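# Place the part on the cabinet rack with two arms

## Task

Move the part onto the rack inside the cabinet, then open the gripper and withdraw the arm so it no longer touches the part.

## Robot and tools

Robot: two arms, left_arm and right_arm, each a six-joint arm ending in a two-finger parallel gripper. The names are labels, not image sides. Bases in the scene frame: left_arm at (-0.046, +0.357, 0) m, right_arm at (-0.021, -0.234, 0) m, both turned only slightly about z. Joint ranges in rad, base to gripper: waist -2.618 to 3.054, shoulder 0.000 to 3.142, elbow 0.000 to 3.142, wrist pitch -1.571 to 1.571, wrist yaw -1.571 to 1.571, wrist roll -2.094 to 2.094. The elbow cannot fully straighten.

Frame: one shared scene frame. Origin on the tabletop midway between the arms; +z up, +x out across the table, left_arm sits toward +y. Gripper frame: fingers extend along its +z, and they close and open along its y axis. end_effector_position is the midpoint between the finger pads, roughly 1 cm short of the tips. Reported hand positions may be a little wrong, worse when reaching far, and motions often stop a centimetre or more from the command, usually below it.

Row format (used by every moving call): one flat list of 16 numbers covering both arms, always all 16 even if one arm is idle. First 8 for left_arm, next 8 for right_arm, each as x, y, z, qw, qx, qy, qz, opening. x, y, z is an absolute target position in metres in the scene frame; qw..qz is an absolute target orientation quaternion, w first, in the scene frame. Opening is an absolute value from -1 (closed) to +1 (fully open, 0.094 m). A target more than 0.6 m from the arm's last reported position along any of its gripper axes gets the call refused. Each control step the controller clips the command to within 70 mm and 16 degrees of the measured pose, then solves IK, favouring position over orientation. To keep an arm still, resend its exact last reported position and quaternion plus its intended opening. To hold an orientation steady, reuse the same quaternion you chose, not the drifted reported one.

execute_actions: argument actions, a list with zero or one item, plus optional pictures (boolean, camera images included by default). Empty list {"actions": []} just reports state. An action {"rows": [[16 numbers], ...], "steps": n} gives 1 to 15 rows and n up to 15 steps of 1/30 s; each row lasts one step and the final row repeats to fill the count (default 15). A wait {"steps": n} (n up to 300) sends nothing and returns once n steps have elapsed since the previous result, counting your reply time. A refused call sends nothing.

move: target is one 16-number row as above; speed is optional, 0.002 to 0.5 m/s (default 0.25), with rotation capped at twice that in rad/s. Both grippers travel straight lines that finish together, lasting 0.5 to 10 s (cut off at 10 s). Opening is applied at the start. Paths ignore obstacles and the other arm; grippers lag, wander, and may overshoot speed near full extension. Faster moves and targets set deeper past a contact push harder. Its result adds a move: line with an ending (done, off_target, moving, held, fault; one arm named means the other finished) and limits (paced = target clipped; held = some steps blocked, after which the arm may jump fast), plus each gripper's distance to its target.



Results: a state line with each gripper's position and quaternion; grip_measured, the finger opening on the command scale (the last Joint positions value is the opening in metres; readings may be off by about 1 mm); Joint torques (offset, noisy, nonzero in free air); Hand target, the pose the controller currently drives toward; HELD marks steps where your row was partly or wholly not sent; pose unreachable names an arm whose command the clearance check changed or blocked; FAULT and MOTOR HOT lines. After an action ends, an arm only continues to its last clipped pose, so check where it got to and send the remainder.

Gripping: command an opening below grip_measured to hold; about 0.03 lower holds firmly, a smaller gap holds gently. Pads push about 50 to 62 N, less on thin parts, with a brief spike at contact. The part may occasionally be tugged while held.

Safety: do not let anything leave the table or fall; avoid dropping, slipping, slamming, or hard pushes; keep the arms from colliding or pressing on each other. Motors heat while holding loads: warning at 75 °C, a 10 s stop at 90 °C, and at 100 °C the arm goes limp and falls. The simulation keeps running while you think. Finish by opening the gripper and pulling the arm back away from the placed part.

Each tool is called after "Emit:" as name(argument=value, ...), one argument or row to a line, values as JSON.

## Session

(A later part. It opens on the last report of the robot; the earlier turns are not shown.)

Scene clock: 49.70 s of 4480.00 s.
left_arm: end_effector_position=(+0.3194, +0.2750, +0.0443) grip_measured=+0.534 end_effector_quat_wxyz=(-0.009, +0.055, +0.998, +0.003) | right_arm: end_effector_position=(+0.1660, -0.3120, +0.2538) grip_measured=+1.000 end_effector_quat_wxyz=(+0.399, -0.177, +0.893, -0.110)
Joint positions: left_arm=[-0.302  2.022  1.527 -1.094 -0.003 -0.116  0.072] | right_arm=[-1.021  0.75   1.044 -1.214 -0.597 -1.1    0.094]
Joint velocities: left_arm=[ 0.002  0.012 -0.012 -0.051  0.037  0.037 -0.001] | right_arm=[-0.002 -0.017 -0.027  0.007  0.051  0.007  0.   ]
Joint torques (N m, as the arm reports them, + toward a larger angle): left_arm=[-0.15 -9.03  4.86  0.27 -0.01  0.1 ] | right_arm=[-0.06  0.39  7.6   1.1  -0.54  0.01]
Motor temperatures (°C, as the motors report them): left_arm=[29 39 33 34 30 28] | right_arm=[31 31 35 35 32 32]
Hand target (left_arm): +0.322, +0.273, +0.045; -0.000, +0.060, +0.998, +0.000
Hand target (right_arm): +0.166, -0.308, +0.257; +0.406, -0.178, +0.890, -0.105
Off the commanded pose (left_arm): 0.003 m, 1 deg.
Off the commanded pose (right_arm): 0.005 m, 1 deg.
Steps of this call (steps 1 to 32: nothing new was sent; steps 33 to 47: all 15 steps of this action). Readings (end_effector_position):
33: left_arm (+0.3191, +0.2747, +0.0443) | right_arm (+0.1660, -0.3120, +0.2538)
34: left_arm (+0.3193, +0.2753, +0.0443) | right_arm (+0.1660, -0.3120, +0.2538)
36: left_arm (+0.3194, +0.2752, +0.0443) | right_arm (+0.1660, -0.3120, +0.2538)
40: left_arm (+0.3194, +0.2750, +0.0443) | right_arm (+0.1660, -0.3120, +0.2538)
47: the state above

Emit:
move(
  target=[0.30,0.33,0.36,0.1,0,0.995,0,0.49,0.166,-0.308,0.257,0.406,-0.178,0.890,-0.105,1],
  speed=0.2,
)

Emit:
move(
  target=[0.25,0.56,0.40,0.1,0,0.995,0,0.49,0.166,-0.308,0.257,0.406,-0.178,0.890,-0.105,1],
  speed=0.15,
)

Scene clock: 53.63 s of 4480.00 s.
left_arm: end_effector_position=(+0.3033, +0.3251, +0.3373) grip_measured=+0.534 end_effector_quat_wxyz=(+0.254, +0.003, +0.967, -0.020) | right_arm: end_effector_position=(+0.1659, -0.3121, +0.2538) grip_measured=+1.000 end_effector_quat_wxyz=(+0.399, -0.177, +0.893, -0.110)
Joint positions: left_arm=[-0.176  1.664  2.175 -1.568 -0.01  -0.091  0.072] | right_arm=[-1.021  0.75   1.044 -1.214 -0.596 -1.1    0.094]
Joint velocities: left_arm=[ 0.007 -0.007  0.002  0.007 -0.037 -0.037  0.001] | right_arm=[-0.002 -0.007 -0.002 -0.051  0.022 -0.037  0.   ]
Joint torques (N m, as the arm reports them, + toward a larger angle): left_arm=[ 0.73 -7.41  7.54  0.92 -0.1   0.1 ] | right_arm=[-0.07  0.36  7.52  1.1  -0.53  0.01]
Motor temperatures (°C, as the motors report them): left_arm=[29 40 34 34 30 28] | right_arm=[31 31 35 35 32 32]
Hand target (left_arm): +0.297, +0.330, +0.360; +0.288, +0.002, +0.957, -0.016
Hand target (right_arm): +0.166, -0.308, +0.257; +0.406, -0.178, +0.890, -0.105
Off the commanded pose (left_arm): 0.023 m, 18 deg; orientation clipped at the last step of the last action.
Off the commanded pose (right_arm): 0.005 m, 1 deg.
joint sent to its limit (left arm) — the command would take joint 4 (wrist pitch) past its lower limit, so that joint was sent only as far as its limit.
move: off_target (left_arm); limits=paced

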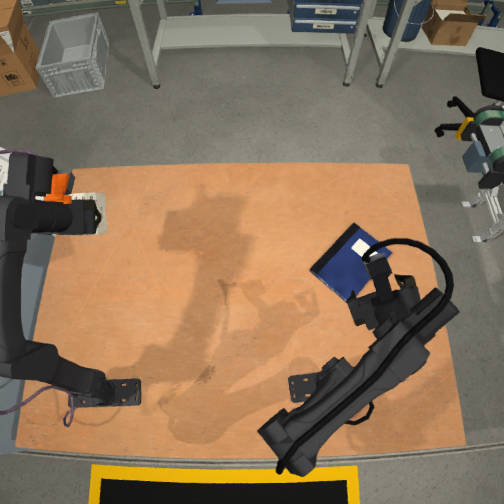

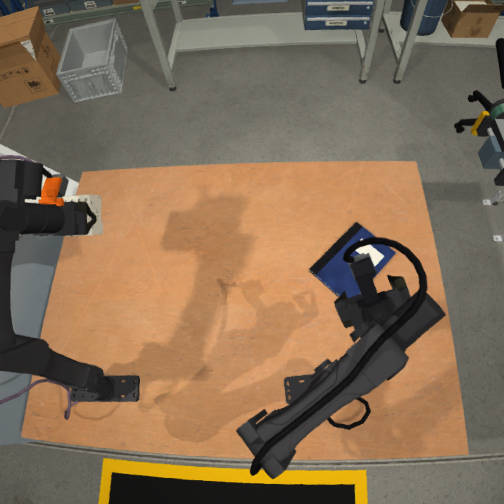

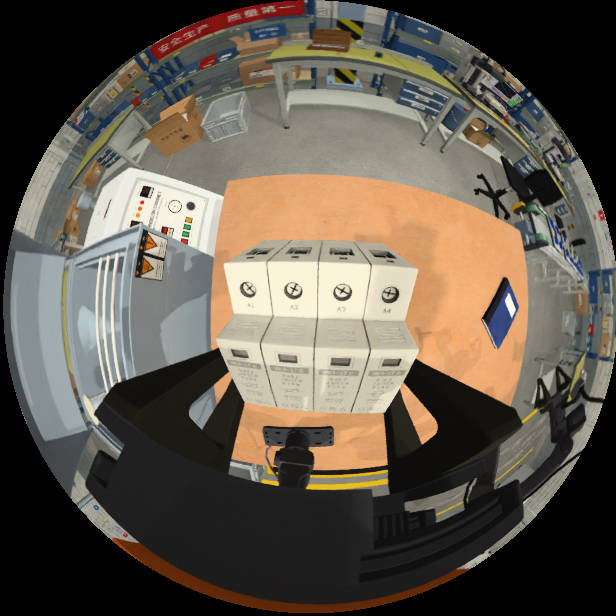

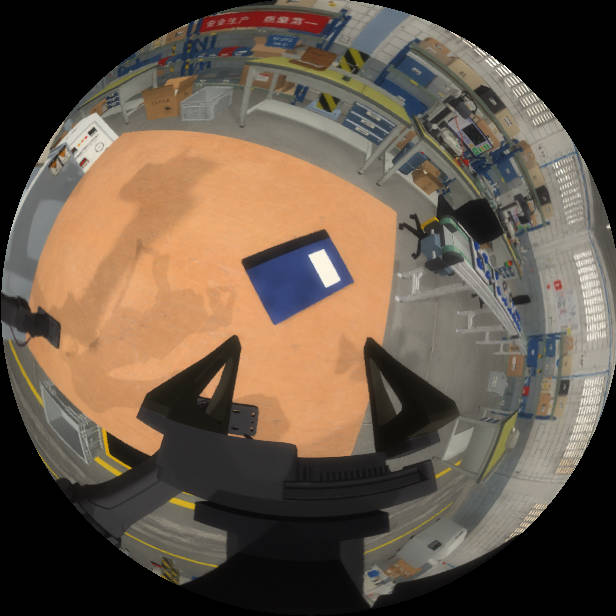

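Scene clock: 55.97 s of 4480.00 s.
left_arm: end_effector_position=(+0.2500, +0.5672, +0.3763) grip_measured=+0.534 end_effector_quat_wxyz=(+0.291, -0.031, +0.947, +0.133) | right_arm: end_effector_position=(+0.1659, -0.3121, +0.2538) grip_measured=+1.000 end_effector_quat_wxyz=(+0.399, -0.177, +0.893, -0.110)
Joint positions: left_arm=[ 0.602  1.698  2.335 -1.568  0.131  0.569  0.072] | right_arm=[-1.021  0.75   1.044 -1.214 -0.597 -1.1    0.094]
Joint velocities: left_arm=[-0.007  0.017  0.002 -0.022 -0.037  0.037 -0.   ] | right_arm=[ 0.012 -0.012 -0.017 -0.022  0.066 -0.022  0.   ]
Joint torques (N m, as the arm reports them, + toward a larger angle): left_arm=[-0.06 -6.69  7.78  1.08  0.12  0.08] | right_arm=[-0.08  0.4   7.55  1.11 -0.53  0.01]
Motor temperatures (°C, as the motors report them): left_arm=[29 39 34 34 30 28] | right_arm=[31 31 35 35 32 32]
Hand target (left_arm): +0.246, +0.561, +0.399; +0.319, -0.021, +0.936, +0.150
Hand target (right_arm): +0.166, -0.308, +0.257; +0.406, -0.178, +0.890, -0.105
Off the commanded pose (left_arm): 0.025 m, 28 deg; orientation clipped at the last step of the last action.
Off the commanded pose (right_arm): 0.005 m, 1 deg.
joint sent to its limit (left arm) — the command would take joint 4 (wrist pitch) past its lower limit, so that joint was sent only as far as its limit.
move: off_target (left_arm); limits=paced

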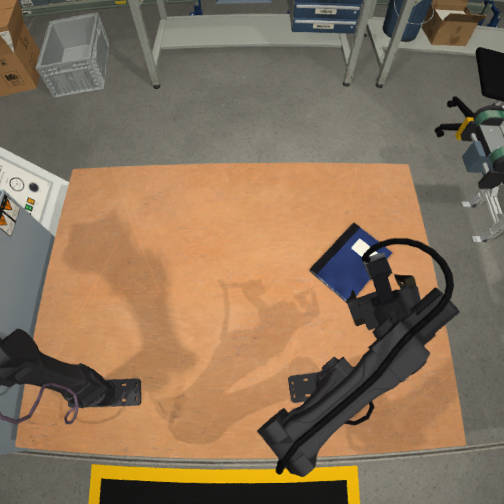

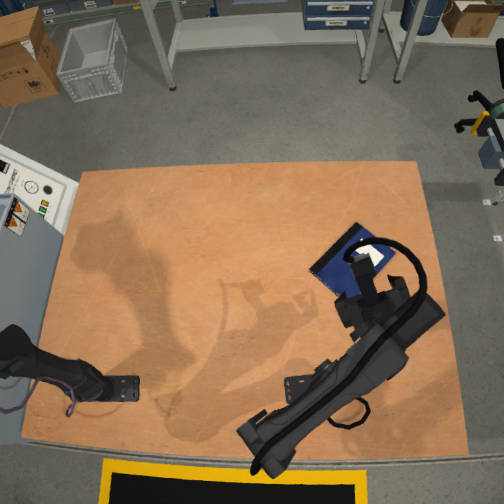

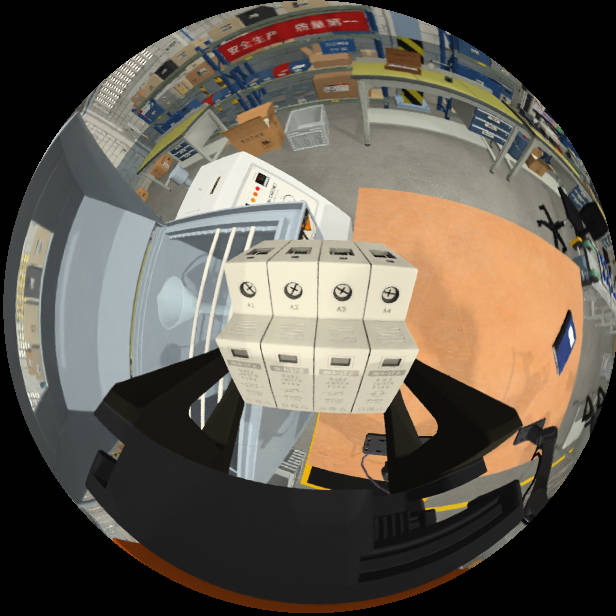

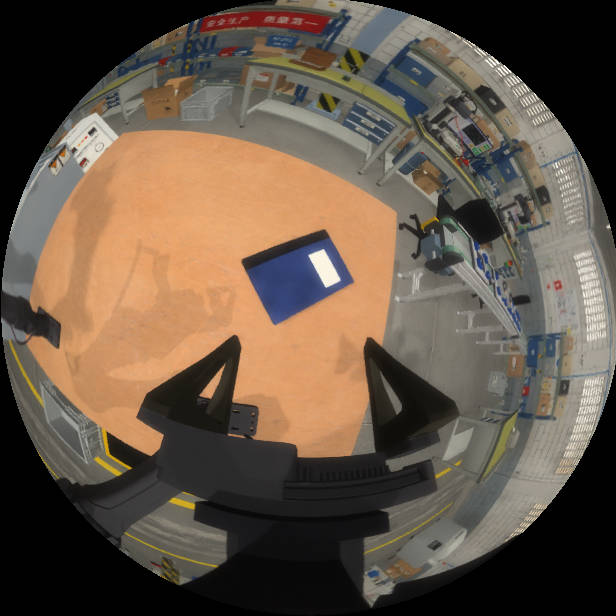

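Emit:
move(
  target=[0.22,0.60,0.38,0,0.707,-0.707,0,0.49,0.166,-0.308,0.257,0.406,-0.178,0.890,-0.105,1],
  speed=0.1,
)

Scene clock: 67.13 s of 4480.00 s.
left_arm: end_effector_position=(+0.2321, +0.6060, +0.3591) grip_measured=+0.533 end_effector_quat_wxyz=(+0.292, -0.660, +0.692, -0.006) | right_arm: end_effector_position=(+0.1659, -0.3121, +0.2538) grip_measured=+1.000 end_effector_quat_wxyz=(+0.399, -0.177, +0.893, -0.110)
Joint positions: left_arm=[ 0.646  1.739  2.329 -1.568 -0.01  -0.798  0.072] | right_arm=[-1.021  0.75   1.044 -1.214 -0.597 -1.1    0.094]
Joint velocities: left_arm=[ 0.002 -0.007  0.007  0.007 -0.022 -0.037 -0.   ] | right_arm=[-0.007 -0.017  0.017  0.051  0.051  0.037  0.   ]
Joint torques (N m, as the arm reports them, + toward a larger angle): left_arm=[ 0.82 -9.27  5.05  1.02 -0.03  0.  ] | right_arm=[-0.03  0.37  7.52  1.1  -0.52  0.01]
Motor temperatures (°C, as the motors report them): left_arm=[29 39 34 35 30 28] | right_arm=[31 31 35 35 32 32]
Hand target (left_arm): +0.220, +0.600, +0.379; -0.319, +0.661, -0.679, +0.009
Hand target (right_arm): +0.166, -0.308, +0.257; +0.406, -0.178, +0.890, -0.105
Off the commanded pose (left_arm): 0.025 m, 34 deg; orientation clipped at the last step of the last action.
Off the commanded pose (right_arm): 0.005 m, 1 deg.
joint sent to its limit (left arm) — the command would take joint 4 (wrist pitch) past its lower limit, so that joint was sent only as far as its limit.
move: off_target (left_arm); limits=paced

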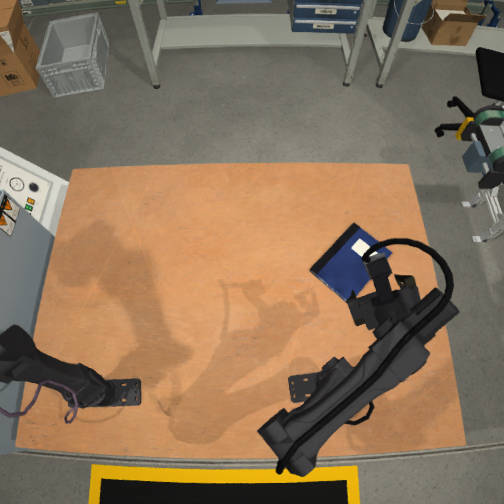

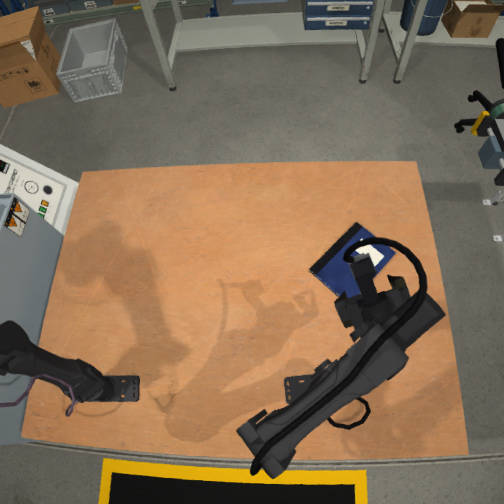

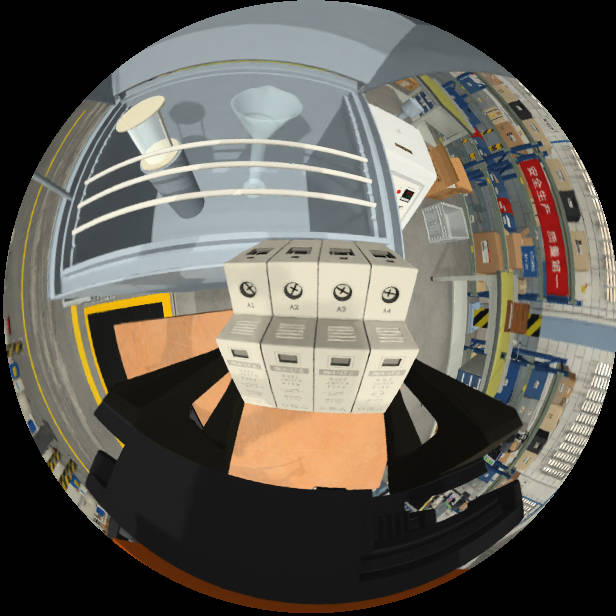

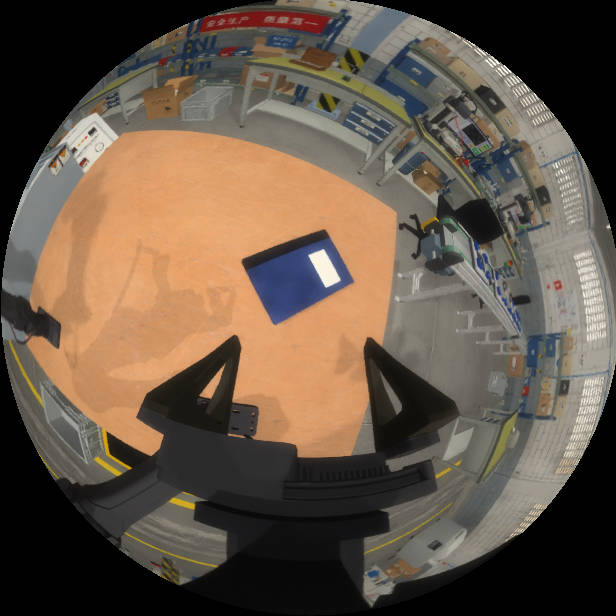

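Emit:
move(
  target=[0.31,0.67,0.38,0.1,0.703,-0.703,0,0.49,0.166,-0.308,0.257,0.406,-0.178,0.890,-0.105,1],
  speed=0.08,
)

Scene clock: 76.13 s of 4480.00 s.
left_arm: end_effector_position=(+0.3095, +0.6731, +0.3465) grip_measured=+0.533 end_effector_quat_wxyz=(+0.335, -0.661, +0.672, -0.016) | right_arm: end_effector_position=(+0.1659, -0.3121, +0.2538) grip_measured=+1.000 end_effector_quat_wxyz=(+0.399, -0.177, +0.893, -0.110)
Joint positions: left_arm=[ 0.646  2.156  2.835 -1.567 -0.004 -0.83   0.072] | right_arm=[-1.021  0.75   1.044 -1.214 -0.597 -1.1    0.094]
Joint velocities: left_arm=[ 0.002 -0.027  0.007 -0.007 -0.037  0.022 -0.001] | right_arm=[-0.012  0.007 -0.017 -0.007 -0.051  0.007  0.   ]
Joint torques (N m, as the arm reports them, + toward a larger angle): left_arm=[ -0.19 -10.51   7.58   1.33   0.    -0.03] | right_arm=[-0.08  0.35  7.54  1.1  -0.52  0.01]
Motor temperatures (°C, as the motors report them): left_arm=[29 40 34 36 30 28] | right_arm=[31 31 35 35 32 32]
Hand target (left_arm): +0.307, +0.669, +0.378; -0.379, +0.650, -0.659, +0.021
Hand target (right_arm): +0.166, -0.308, +0.257; +0.406, -0.178, +0.890, -0.105
Off the commanded pose (left_arm): 0.034 m, 51 deg; orientation clipped at the last step of the last action.
Off the commanded pose (right_arm): 0.005 m, 1 deg.
elbow stopped short (left arm): the move would have taken joint 3 (elbow) straighter than the controller allows; a more bent joint 3 avoids this.
After step 90, 0.77 s passed at rest.
move: off_target (left_arm); limits=paced

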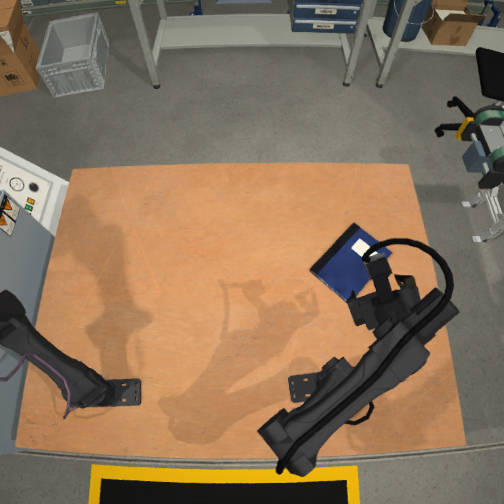

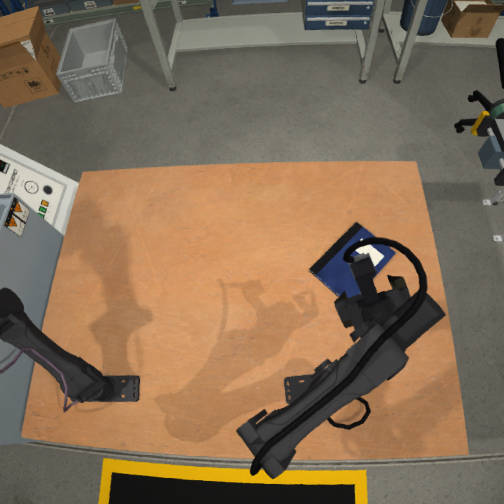

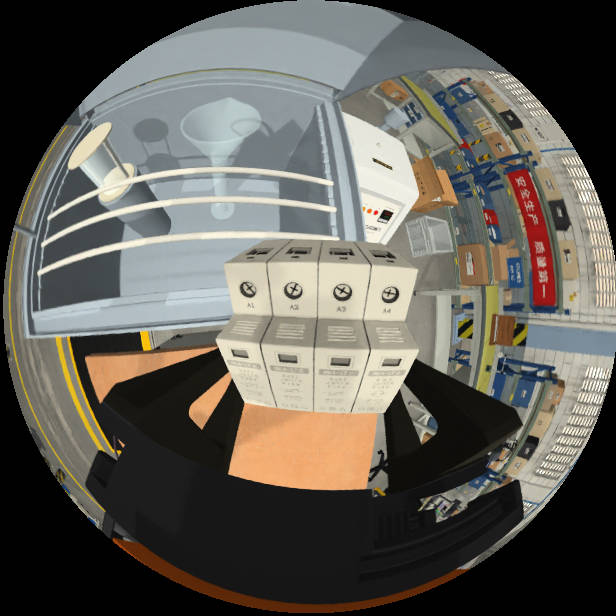

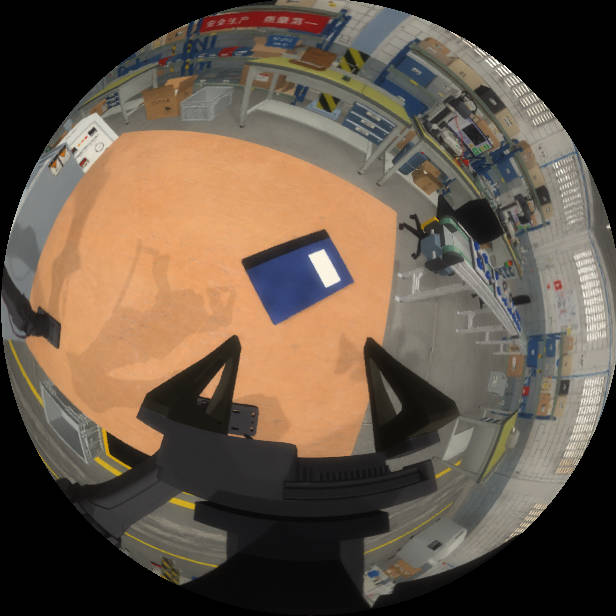

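Emit:
move(
  target=[0.28,0.50,0.38,0.25,0.3,0.9,0,0.49,0.166,-0.308,0.257,0.406,-0.178,0.890,-0.105,1],
  speed=0.25,
)

Emit:
move(
  target=[0.33,0.34,0.10,0,0,1,0,0.49,0.166,-0.308,0.257,0.406,-0.178,0.890,-0.105,1],
  speed=0.25,
)

Emit:
move(
  target=[0.33,0.34,0.048,0,0,1,0,0.49,0.166,-0.308,0.257,0.406,-0.178,0.890,-0.105,1],
  speed=0.04,
)

Scene clock: 91.97 s of 4480.00 s.
left_arm: end_effector_position=(+0.2880, +0.5163, +0.3596) grip_measured=+0.535 end_effector_quat_wxyz=(+0.317, +0.259, +0.909, +0.081) | right_arm: end_effector_position=(+0.1659, -0.3121, +0.2538) grip_measured=+1.000 end_effector_quat_wxyz=(+0.399, -0.177, +0.893, -0.110)
Joint positions: left_arm=[ 0.547  1.733  2.289 -1.567  0.385  1.068  0.072] | right_arm=[-1.021  0.75   1.044 -1.214 -0.597 -1.1    0.094]
Joint velocities: left_arm=[-0.007 -0.017  0.007 -0.007 -0.066 -0.007 -0.001] | right_arm=[-0.002  0.002  0.017 -0.037 -0.007  0.051  0.   ]
Joint torques (N m, as the arm reports them, + toward a larger angle): left_arm=[-0.79 -8.87  5.34  0.95  0.51  0.06] | right_arm=[-0.02  0.42  7.49  1.11 -0.53  0.02]
Motor temperatures (°C, as the motors report them): left_arm=[29 42 35 37 31 28] | right_arm=[31 31 35 36 32 32]
Hand target (left_arm): +0.282, +0.500, +0.381; +0.347, +0.276, +0.892, +0.087
Hand target (right_arm): +0.166, -0.308, +0.257; +0.406, -0.178, +0.890, -0.105
Off the commanded pose (left_arm): 0.027 m, 13 deg.
Off the commanded pose (right_arm): 0.005 m, 1 deg.
joint sent to its limit (left arm) — the command would take joint 4 (wrist pitch) past its lower limit, so that joint was sent only as far as its limit.
After step 90, 8.10 s passed at rest.
move: off_target (left_arm)

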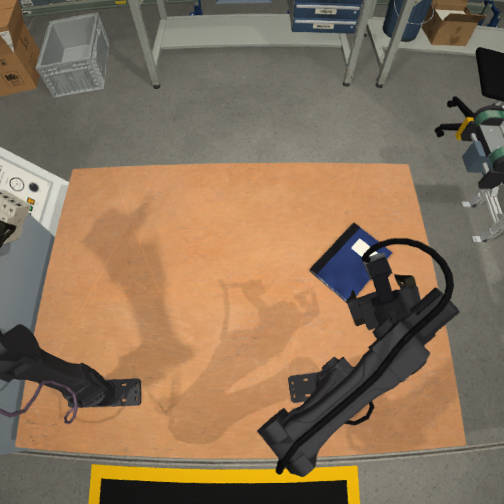

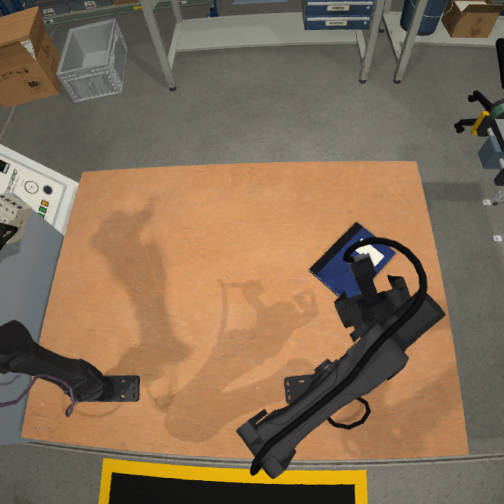

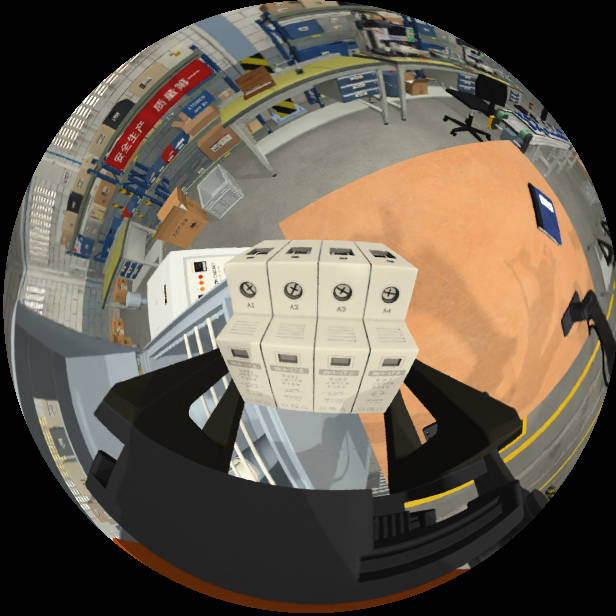

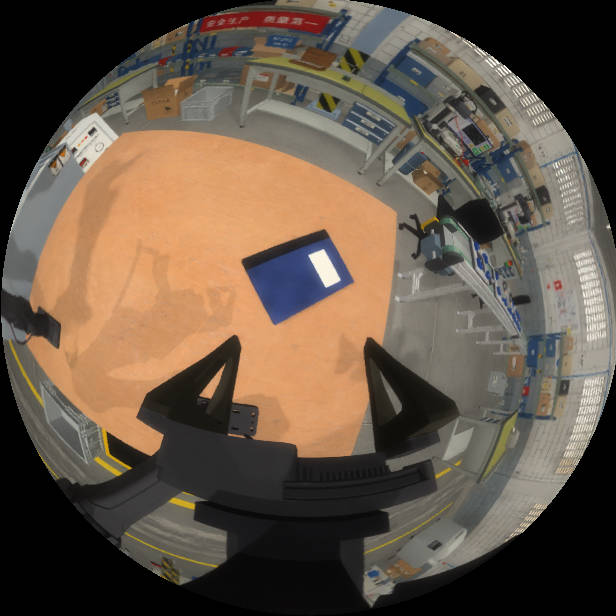

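Scene clock: 94.27 s of 4480.00 s.
left_arm: end_effector_position=(+0.3209, +0.3407, +0.0760) grip_measured=+0.534 end_effector_quat_wxyz=(-0.043, +0.003, +0.999, -0.003) | right_arm: end_effector_position=(+0.1659, -0.3121, +0.2538) grip_measured=+1.000 end_effector_quat_wxyz=(+0.399, -0.177, +0.893, -0.110)
Joint positions: left_arm=[-0.12   2.035  1.671 -1.292  0.009 -0.037  0.072] | right_arm=[-1.021  0.75   1.044 -1.214 -0.597 -1.1    0.094]
Joint velocities: left_arm=[-0.017 -0.017 -0.022  0.037 -0.125 -0.095 -0.001] | right_arm=[-0.002 -0.012  0.002 -0.022  0.037 -0.051  0.   ]
Joint torques (N m, as the arm reports them, + toward a larger angle): left_arm=[ -0.31 -11.68   7.28   0.09  -0.01  -0.09] | right_arm=[-0.08  0.39  7.54  1.1  -0.53  0.01]
Motor temperatures (°C, as the motors report them): left_arm=[29 42 35 37 31 28] | right_arm=[31 31 35 36 32 32]
Hand target (left_arm): +0.333, +0.338, +0.098; -0.002, -0.001, +1.000, -0.005
Hand target (right_arm): +0.166, -0.308, +0.257; +0.406, -0.178, +0.890, -0.105
Off the commanded pose (left_arm): 0.026 m, 5 deg.
Off the commanded pose (right_arm): 0.005 m, 1 deg.
move: off_target (left_arm)

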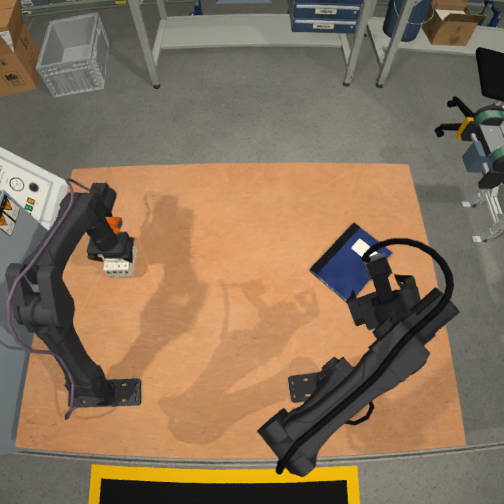

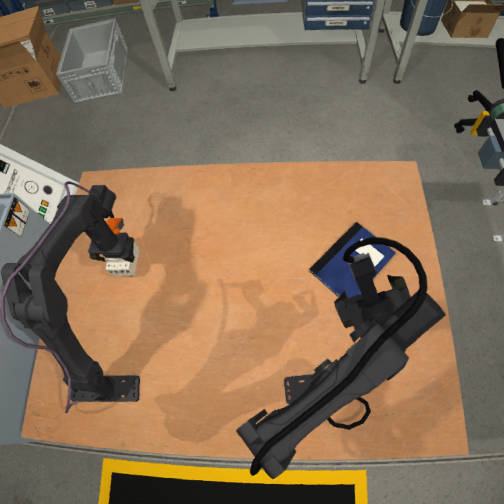

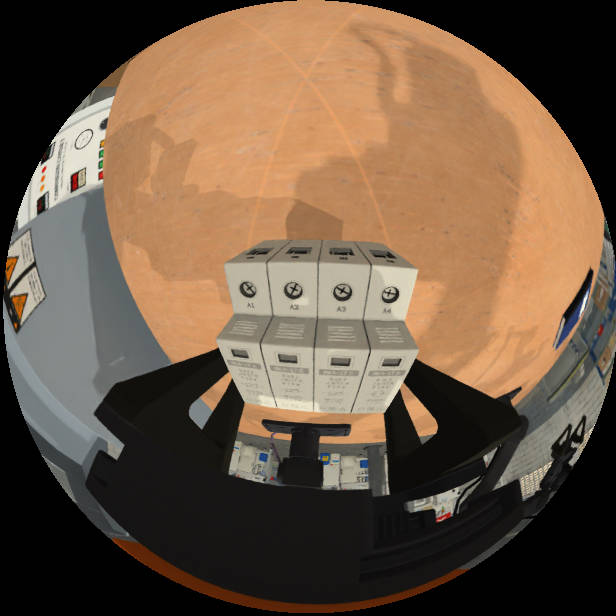

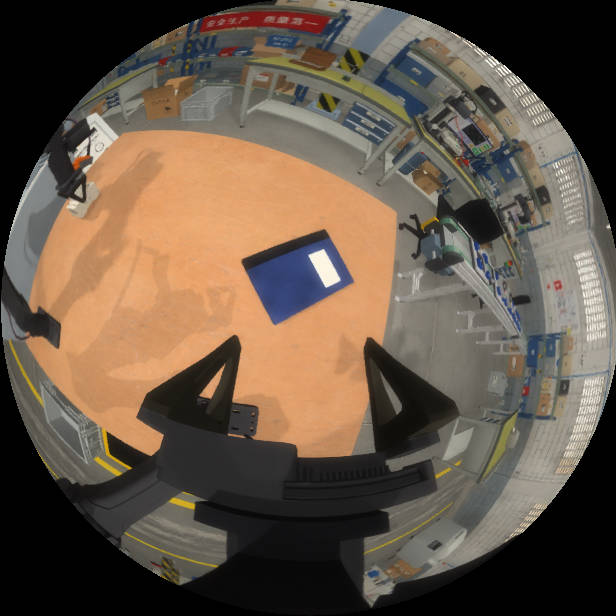

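Scene clock: 95.57 s of 4480.00 s.
left_arm: end_effector_position=(+0.3157, +0.3414, +0.0463) grip_measured=+0.534 end_effector_quat_wxyz=(-0.037, +0.001, +0.999, -0.002) | right_arm: end_effector_position=(+0.1659, -0.3121, +0.2538) grip_measured=+1.000 end_effector_quat_wxyz=(+0.399, -0.177, +0.893, -0.110)
Joint positions: left_arm=[-0.12   2.025  1.538 -1.156  0.007 -0.042  0.072] | right_arm=[-1.021  0.75   1.044 -1.214 -0.596 -1.1    0.094]
Joint velocities: left_arm=[-0.012 -0.007  0.007 -0.022 -0.051 -0.095  0.001] | right_arm=[ 0.027 -0.022 -0.017 -0.051 -0.051  0.051  0.   ]
Joint torques (N m, as the arm reports them, + toward a larger angle): left_arm=[-0.42 -9.75  4.6   0.6  -0.09 -0.01] | right_arm=[-0.06  0.34  7.58  1.1  -0.54  0.01]
Motor temperatures (°C, as the motors report them): left_arm=[29 42 35 37 31 28] | right_arm=[31 31 35 36 32 32]
Hand target (left_arm): +0.330, +0.340, +0.049; -0.001, +0.000, +1.000, +0.000
Hand target (right_arm): +0.166, -0.308, +0.257; +0.406, -0.178, +0.890, -0.105
Off the commanded pose (left_arm): 0.014 m, 4 deg.
Off the commanded pose (right_arm): 0.005 m, 1 deg.
move: off_target (left_arm)

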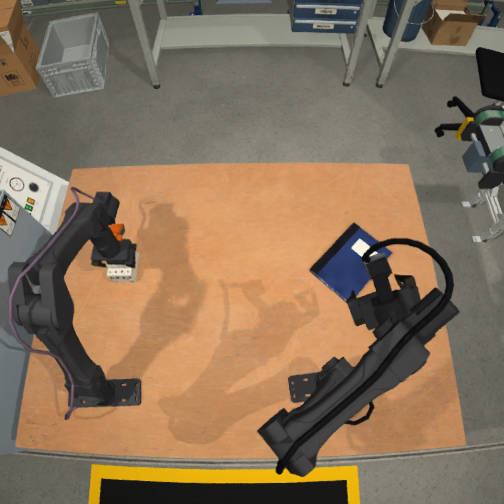

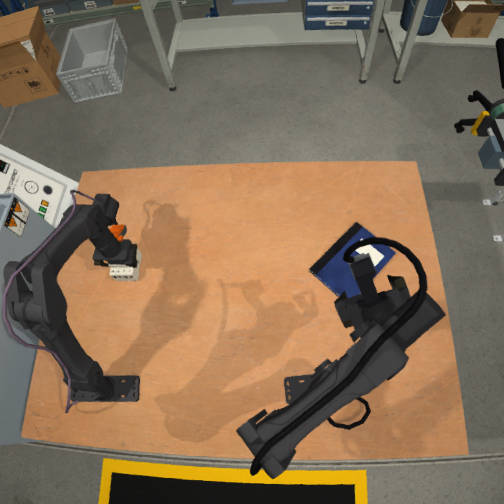

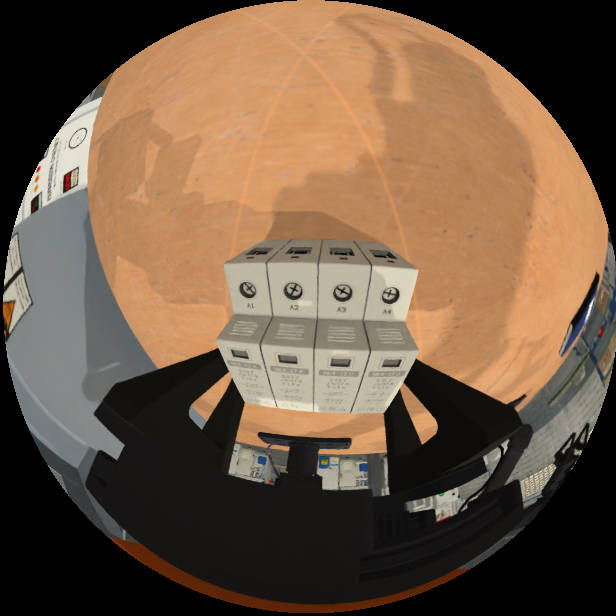

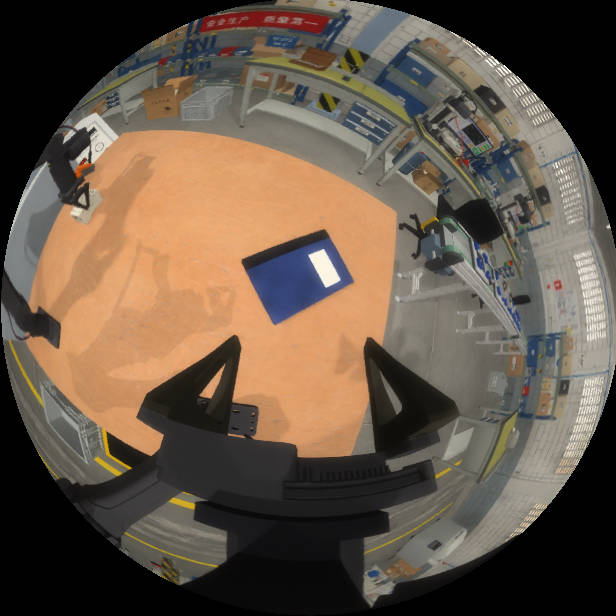

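Emit:
execute_actions(
  actions=[
    {"rows":[[0.32,0.341,0.048,0,0,1,0,1,0.166,-0.308,0.257,0.406,-0.178,0.890,-0.105,1]],"steps":8},
  ],
  pictures=false,
)

Emit:
move(
  target=[0.32,0.341,0.052,0.423,0,0.906,0,1,0.166,-0.308,0.257,0.406,-0.178,0.890,-0.105,1],
  speed=0.2,
)

Scene clock: 97.63 s of 4480.00 s.
left_arm: end_effector_position=(+0.3104, +0.3423, +0.0381) grip_measured=+1.000 end_effector_quat_wxyz=(-0.032, -0.000, +0.999, -0.000) | right_arm: end_effector_position=(+0.1659, -0.3121, +0.2538) grip_measured=+1.000 end_effector_quat_wxyz=(+0.399, -0.177, +0.893, -0.110)
Joint positions: left_arm=[-0.12   2.005  1.475 -1.104  0.003 -0.043  0.094] | right_arm=[-1.021  0.75   1.044 -1.214 -0.597 -1.1    0.094]
Joint velocities: left_arm=[-0.007  0.002 -0.002  0.081 -0.051  0.051  0.   ] | right_arm=[-0.007  0.007  0.017  0.007  0.037  0.022  0.   ]
Joint torques (N m, as the arm reports them, + toward a larger angle): left_arm=[ -0.36 -10.75   4.93   0.23  -0.06  -0.01] | right_arm=[-0.09  0.38  7.57  1.09 -0.54  0.02]
Motor temperatures (°C, as the motors report them): left_arm=[29 42 34 37 30 28] | right_arm=[31 31 35 36 32 32]
Hand target (left_arm): +0.320, +0.341, +0.049; -0.000, +0.000, +1.000, +0.000
Hand target (right_arm): +0.166, -0.308, +0.257; +0.406, -0.178, +0.890, -0.105
Off the commanded pose (left_arm): 0.014 m, 4 deg.
Off the commanded pose (right_arm): 0.005 m, 1 deg.
Steps of this call (steps 1 to 54: nothing new was sent; steps 55 to 62: all 8 steps of this action). Readings (end_effector_position):
55: left_arm (+0.3177, +0.3420, +0.0454) | right_arm (+0.1659, -0.3121, +0.2538)
56: left_arm (+0.3168, +0.3421, +0.0439) | right_arm (+0.1659, -0.3121, +0.2538)
58: left_arm (+0.3121, +0.3423, +0.0411) | right_arm (+0.1659, -0.3121, +0.2538)
62: the state above

Scene clock: 101.00 s of 4480.00 s.
left_arm: end_effector_position=(+0.3158, +0.3433, +0.0456) grip_measured=+1.000 end_effector_quat_wxyz=(+0.405, +0.000, +0.914, +0.000) | right_arm: end_effector_position=(+0.1659, -0.3121, +0.2538) grip_measured=+1.000 end_effector_quat_wxyz=(+0.399, -0.177, +0.893, -0.110)
Joint positions: left_arm=[-0.142  1.458  0.488  0.232 -0.049 -0.043  0.094] | right_arm=[-1.021  0.75   1.044 -1.214 -0.597 -1.1    0.094]
Joint velocities: left_arm=[ 0.022  0.012 -0.017  0.081 -0.007 -0.051  0.   ] | right_arm=[ 0.002 -0.007  0.002 -0.022 -0.037  0.051  0.   ]
Joint torques (N m, as the arm reports them, + toward a larger angle): left_arm=[-0.77 -5.15  5.05  1.57 -0.15  0.05] | right_arm=[-0.09  0.39  7.52  1.1  -0.53  0.  ]
Motor temperatures (°C, as the motors report them): left_arm=[29 42 34 37 30 28] | right_arm=[31 31 35 36 32 32]
Hand target (left_arm): +0.320, +0.341, +0.055; +0.423, +0.004, +0.906, +0.002
Hand target (right_arm): +0.166, -0.308, +0.257; +0.406, -0.178, +0.890, -0.105
Off the commanded pose (left_arm): 0.008 m, 2 deg.
Off the commanded pose (right_arm): 0.005 m, 1 deg.
move: done

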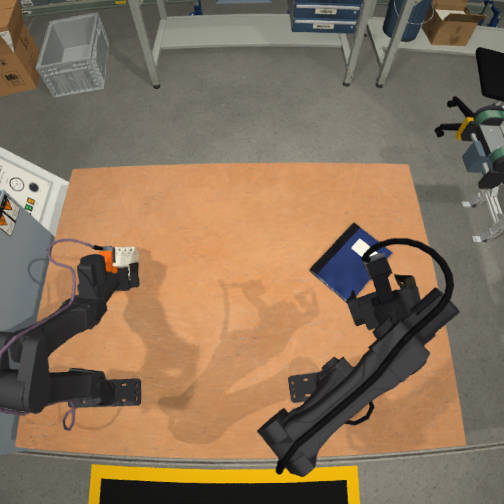

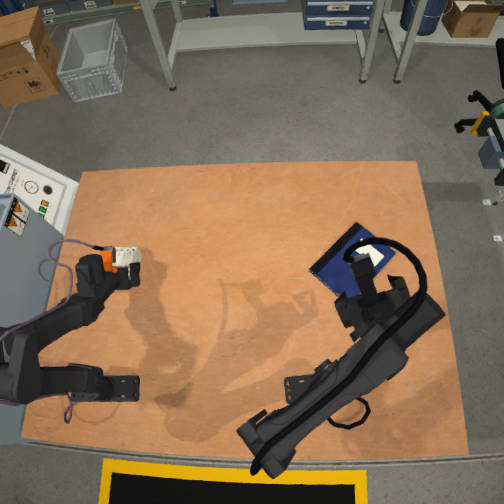

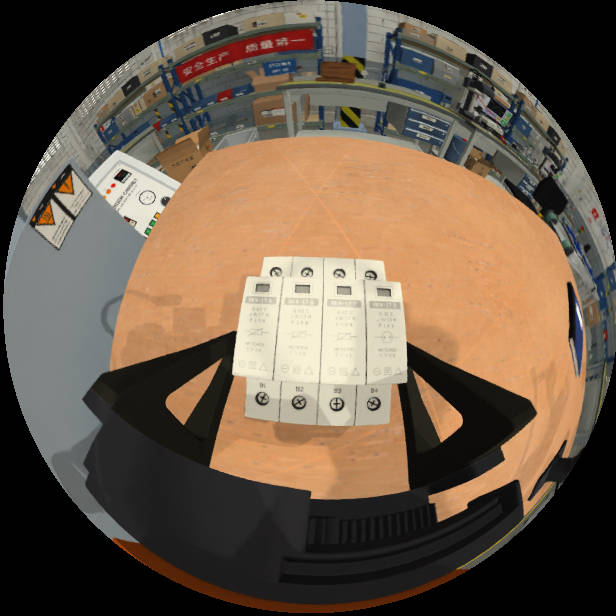

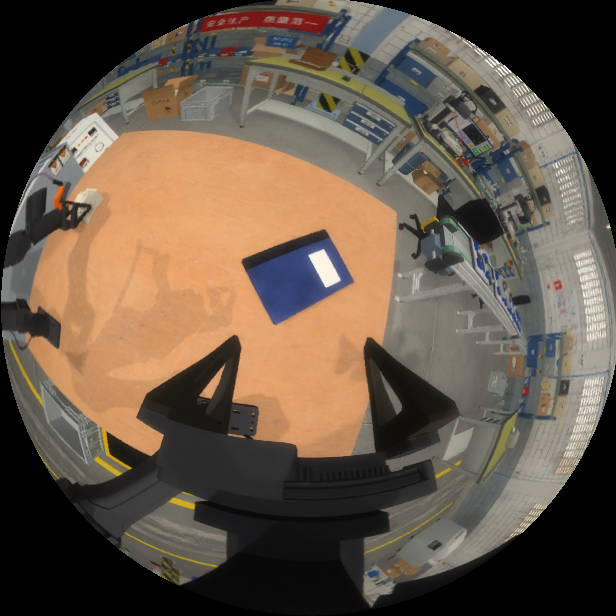

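Emit:
move(
  target=[0.348,0.341,0.05,0.423,0,0.906,0,1,0.166,-0.308,0.257,0.406,-0.178,0.890,-0.105,1],
  speed=0.06,
)

Scene clock: 103.03 s of 4480.00 s.
left_arm: end_effector_position=(+0.3330, +0.3421, +0.0361) grip_measured=+1.000 end_effector_quat_wxyz=(+0.399, +0.000, +0.917, +0.001) | right_arm: end_effector_position=(+0.1659, -0.3121, +0.2538) grip_measured=+1.000 end_effector_quat_wxyz=(+0.399, -0.177, +0.893, -0.110)
Joint positions: left_arm=[-0.142  1.564  0.545  0.268 -0.049 -0.043  0.094] | right_arm=[-1.021  0.75   1.044 -1.214 -0.597 -1.1    0.094]
Joint velocities: left_arm=[-0.017  0.002 -0.002 -0.007 -0.022  0.007  0.   ] | right_arm=[ 0.002 -0.012 -0.012  0.051 -0.081  0.051  0.   ]
Joint torques (N m, as the arm reports them, + toward a larger angle): left_arm=[ 0.   -4.45  7.03  1.56 -0.06  0.03] | right_arm=[-0.03  0.37  7.58  1.11 -0.52  0.02]
Motor temperatures (°C, as the motors report them): left_arm=[29 41 34 37 30 28] | right_arm=[31 31 36 36 32 32]
Hand target (left_arm): +0.347, +0.341, +0.050; +0.423, +0.000, +0.906, +0.000
Hand target (right_arm): +0.166, -0.308, +0.257; +0.406, -0.178, +0.890, -0.105
Off the commanded pose (left_arm): 0.020 m, 3 deg.
Off the commanded pose (right_arm): 0.005 m, 1 deg.
move: off_target (left_arm)

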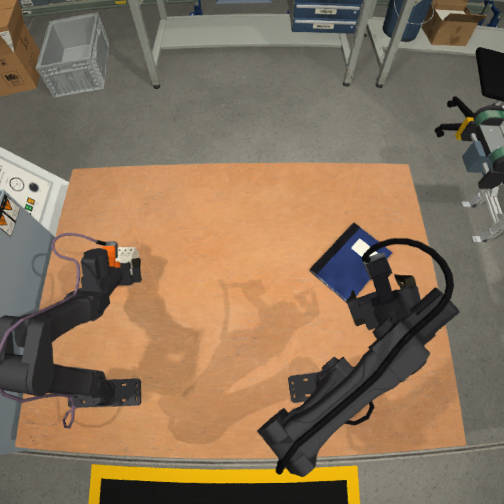

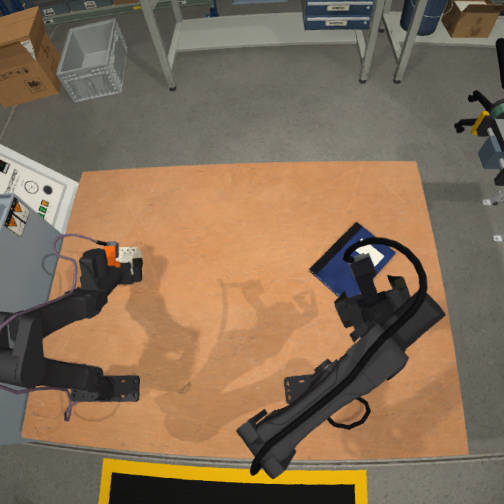

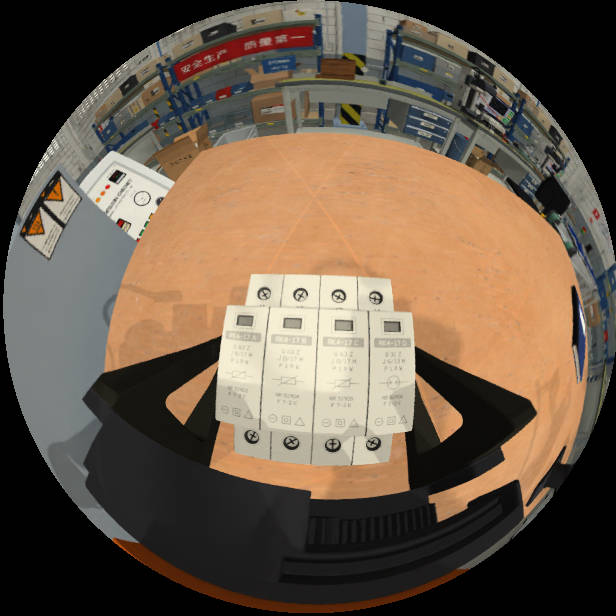

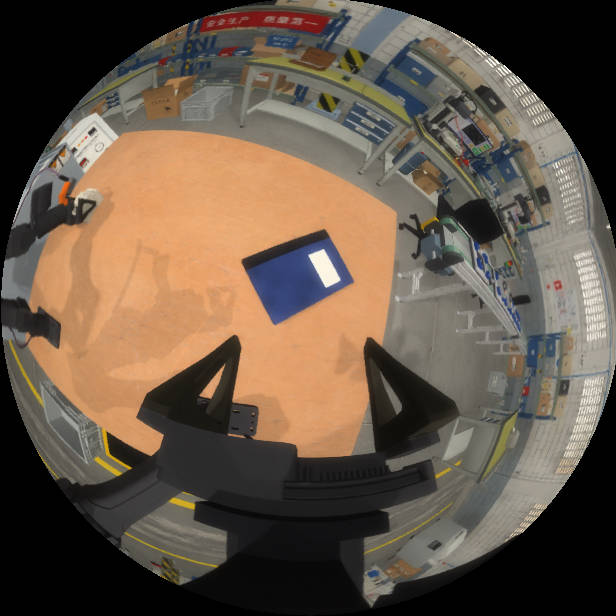

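Raise slightly and close.

Emit:
execute_actions(
  actions=[
    {"rows":[[0.35,0.343,0.058,0.41,0,0.912,0,1,0.166,-0.308,0.257,0.406,-0.178,0.890,-0.105,1],[0.35,0.343,0.058,0.41,0,0.912,0,1,0.166,-0.308,0.257,0.406,-0.178,0.890,-0.105,1],[0.35,0.343,0.058,0.41,0,0.912,0,1,0.166,-0.308,0.257,0.406,-0.178,0.890,-0.105,1],[0.35,0.343,0.058,0.41,0,0.912,0,1,0.166,-0.308,0.257,0.406,-0.178,0.890,-0.105,1],[0.35,0.343,0.058,0.41,0,0.912,0,1,0.166,-0.308,0.257,0.406,-0.178,0.890,-0.105,1],[0.35,0.343,0.058,0.41,0,0.912,0,0.49,0.166,-0.308,0.257,0.406,-0.178,0.890,-0.105,1]],"steps":15},
  ],
)

Scene clock: 105.03 s of 4480.00 s.
left_arm: end_effector_position=(+0.3438, +0.3417, +0.0477) grip_measured=+0.527 end_effector_quat_wxyz=(+0.403, +0.000, +0.915, +0.001) | right_arm: end_effector_position=(+0.1660, -0.3120, +0.2538) grip_measured=+1.000 end_effector_quat_wxyz=(+0.399, -0.177, +0.893, -0.110)
Joint positions: left_arm=[-0.141  1.564  0.601  0.22  -0.049 -0.043  0.072] | right_arm=[-1.021  0.75   1.044 -1.214 -0.597 -1.1    0.094]
Joint velocities: left_arm=[-0.012  0.007  0.007 -0.081 -0.022 -0.037 -0.001] | right_arm=[-0.017 -0.017  0.002 -0.066  0.022 -0.095  0.   ]
Joint torques (N m, as the arm reports them, + toward a larger angle): left_arm=[ 0.57 -5.9   7.02  1.11  0.    0.07] | right_arm=[-0.07  0.35  7.5   1.11 -0.53  0.01]
Motor temperatures (°C, as the motors report them): left_arm=[29 40 34 38 30 28] | right_arm=[31 31 36 36 32 32]
Hand target (left_arm): +0.350, +0.343, +0.058; +0.410, +0.000, +0.912, +0.000
Hand target (right_arm): +0.166, -0.308, +0.257; +0.406, -0.178, +0.890, -0.105
Off the commanded pose (left_arm): 0.012 m, 1 deg.
Off the commanded pose (right_arm): 0.005 m, 1 deg.
Steps of this call (steps 1 to 45: nothing new was sent; steps 46 to 60: all 15 steps of this action). Readings (end_effector_position):
46: left_arm (+0.3334, +0.3421, +0.0364) | right_arm (+0.1660, -0.3120, +0.2538)
47: left_arm (+0.3341, +0.3421, +0.0371) | right_arm (+0.1660, -0.3120, +0.2538)
49: left_arm (+0.3387, +0.3418, +0.0421) | right_arm (+0.1660, -0.3120, +0.2538)
53: left_arm (+0.3438, +0.3417, +0.0477) | right_arm (+0.1660, -0.3120, +0.2538)
60: the state above

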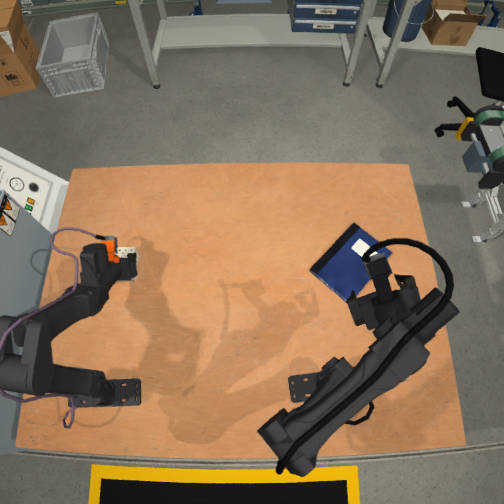

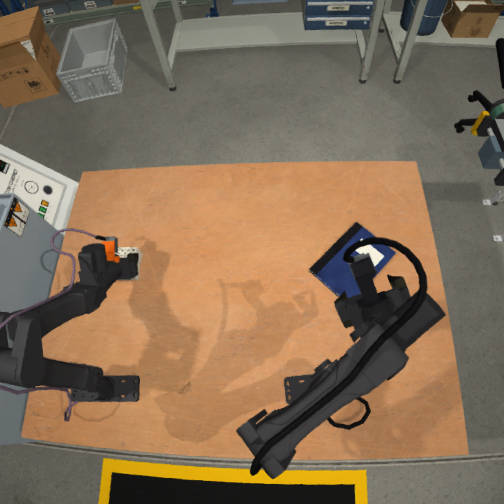

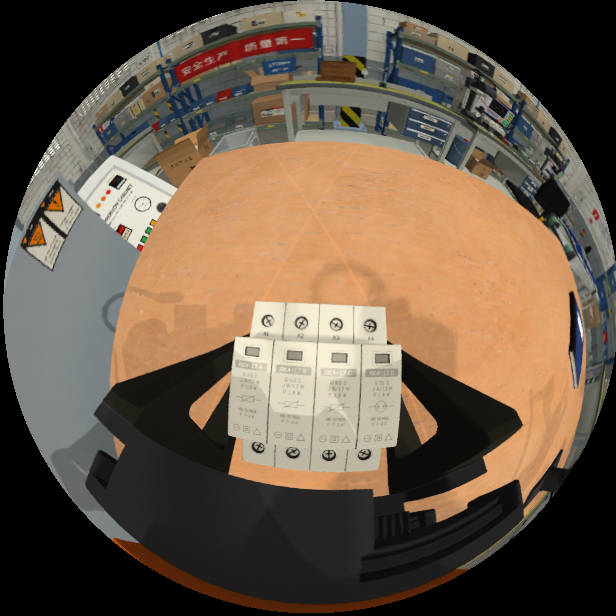

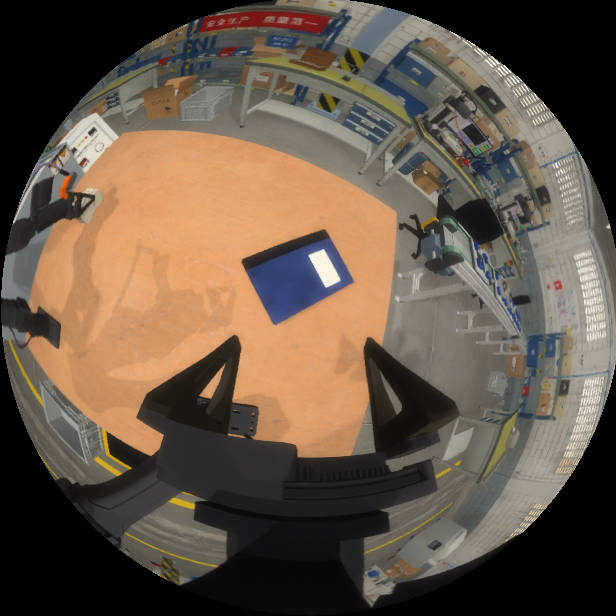

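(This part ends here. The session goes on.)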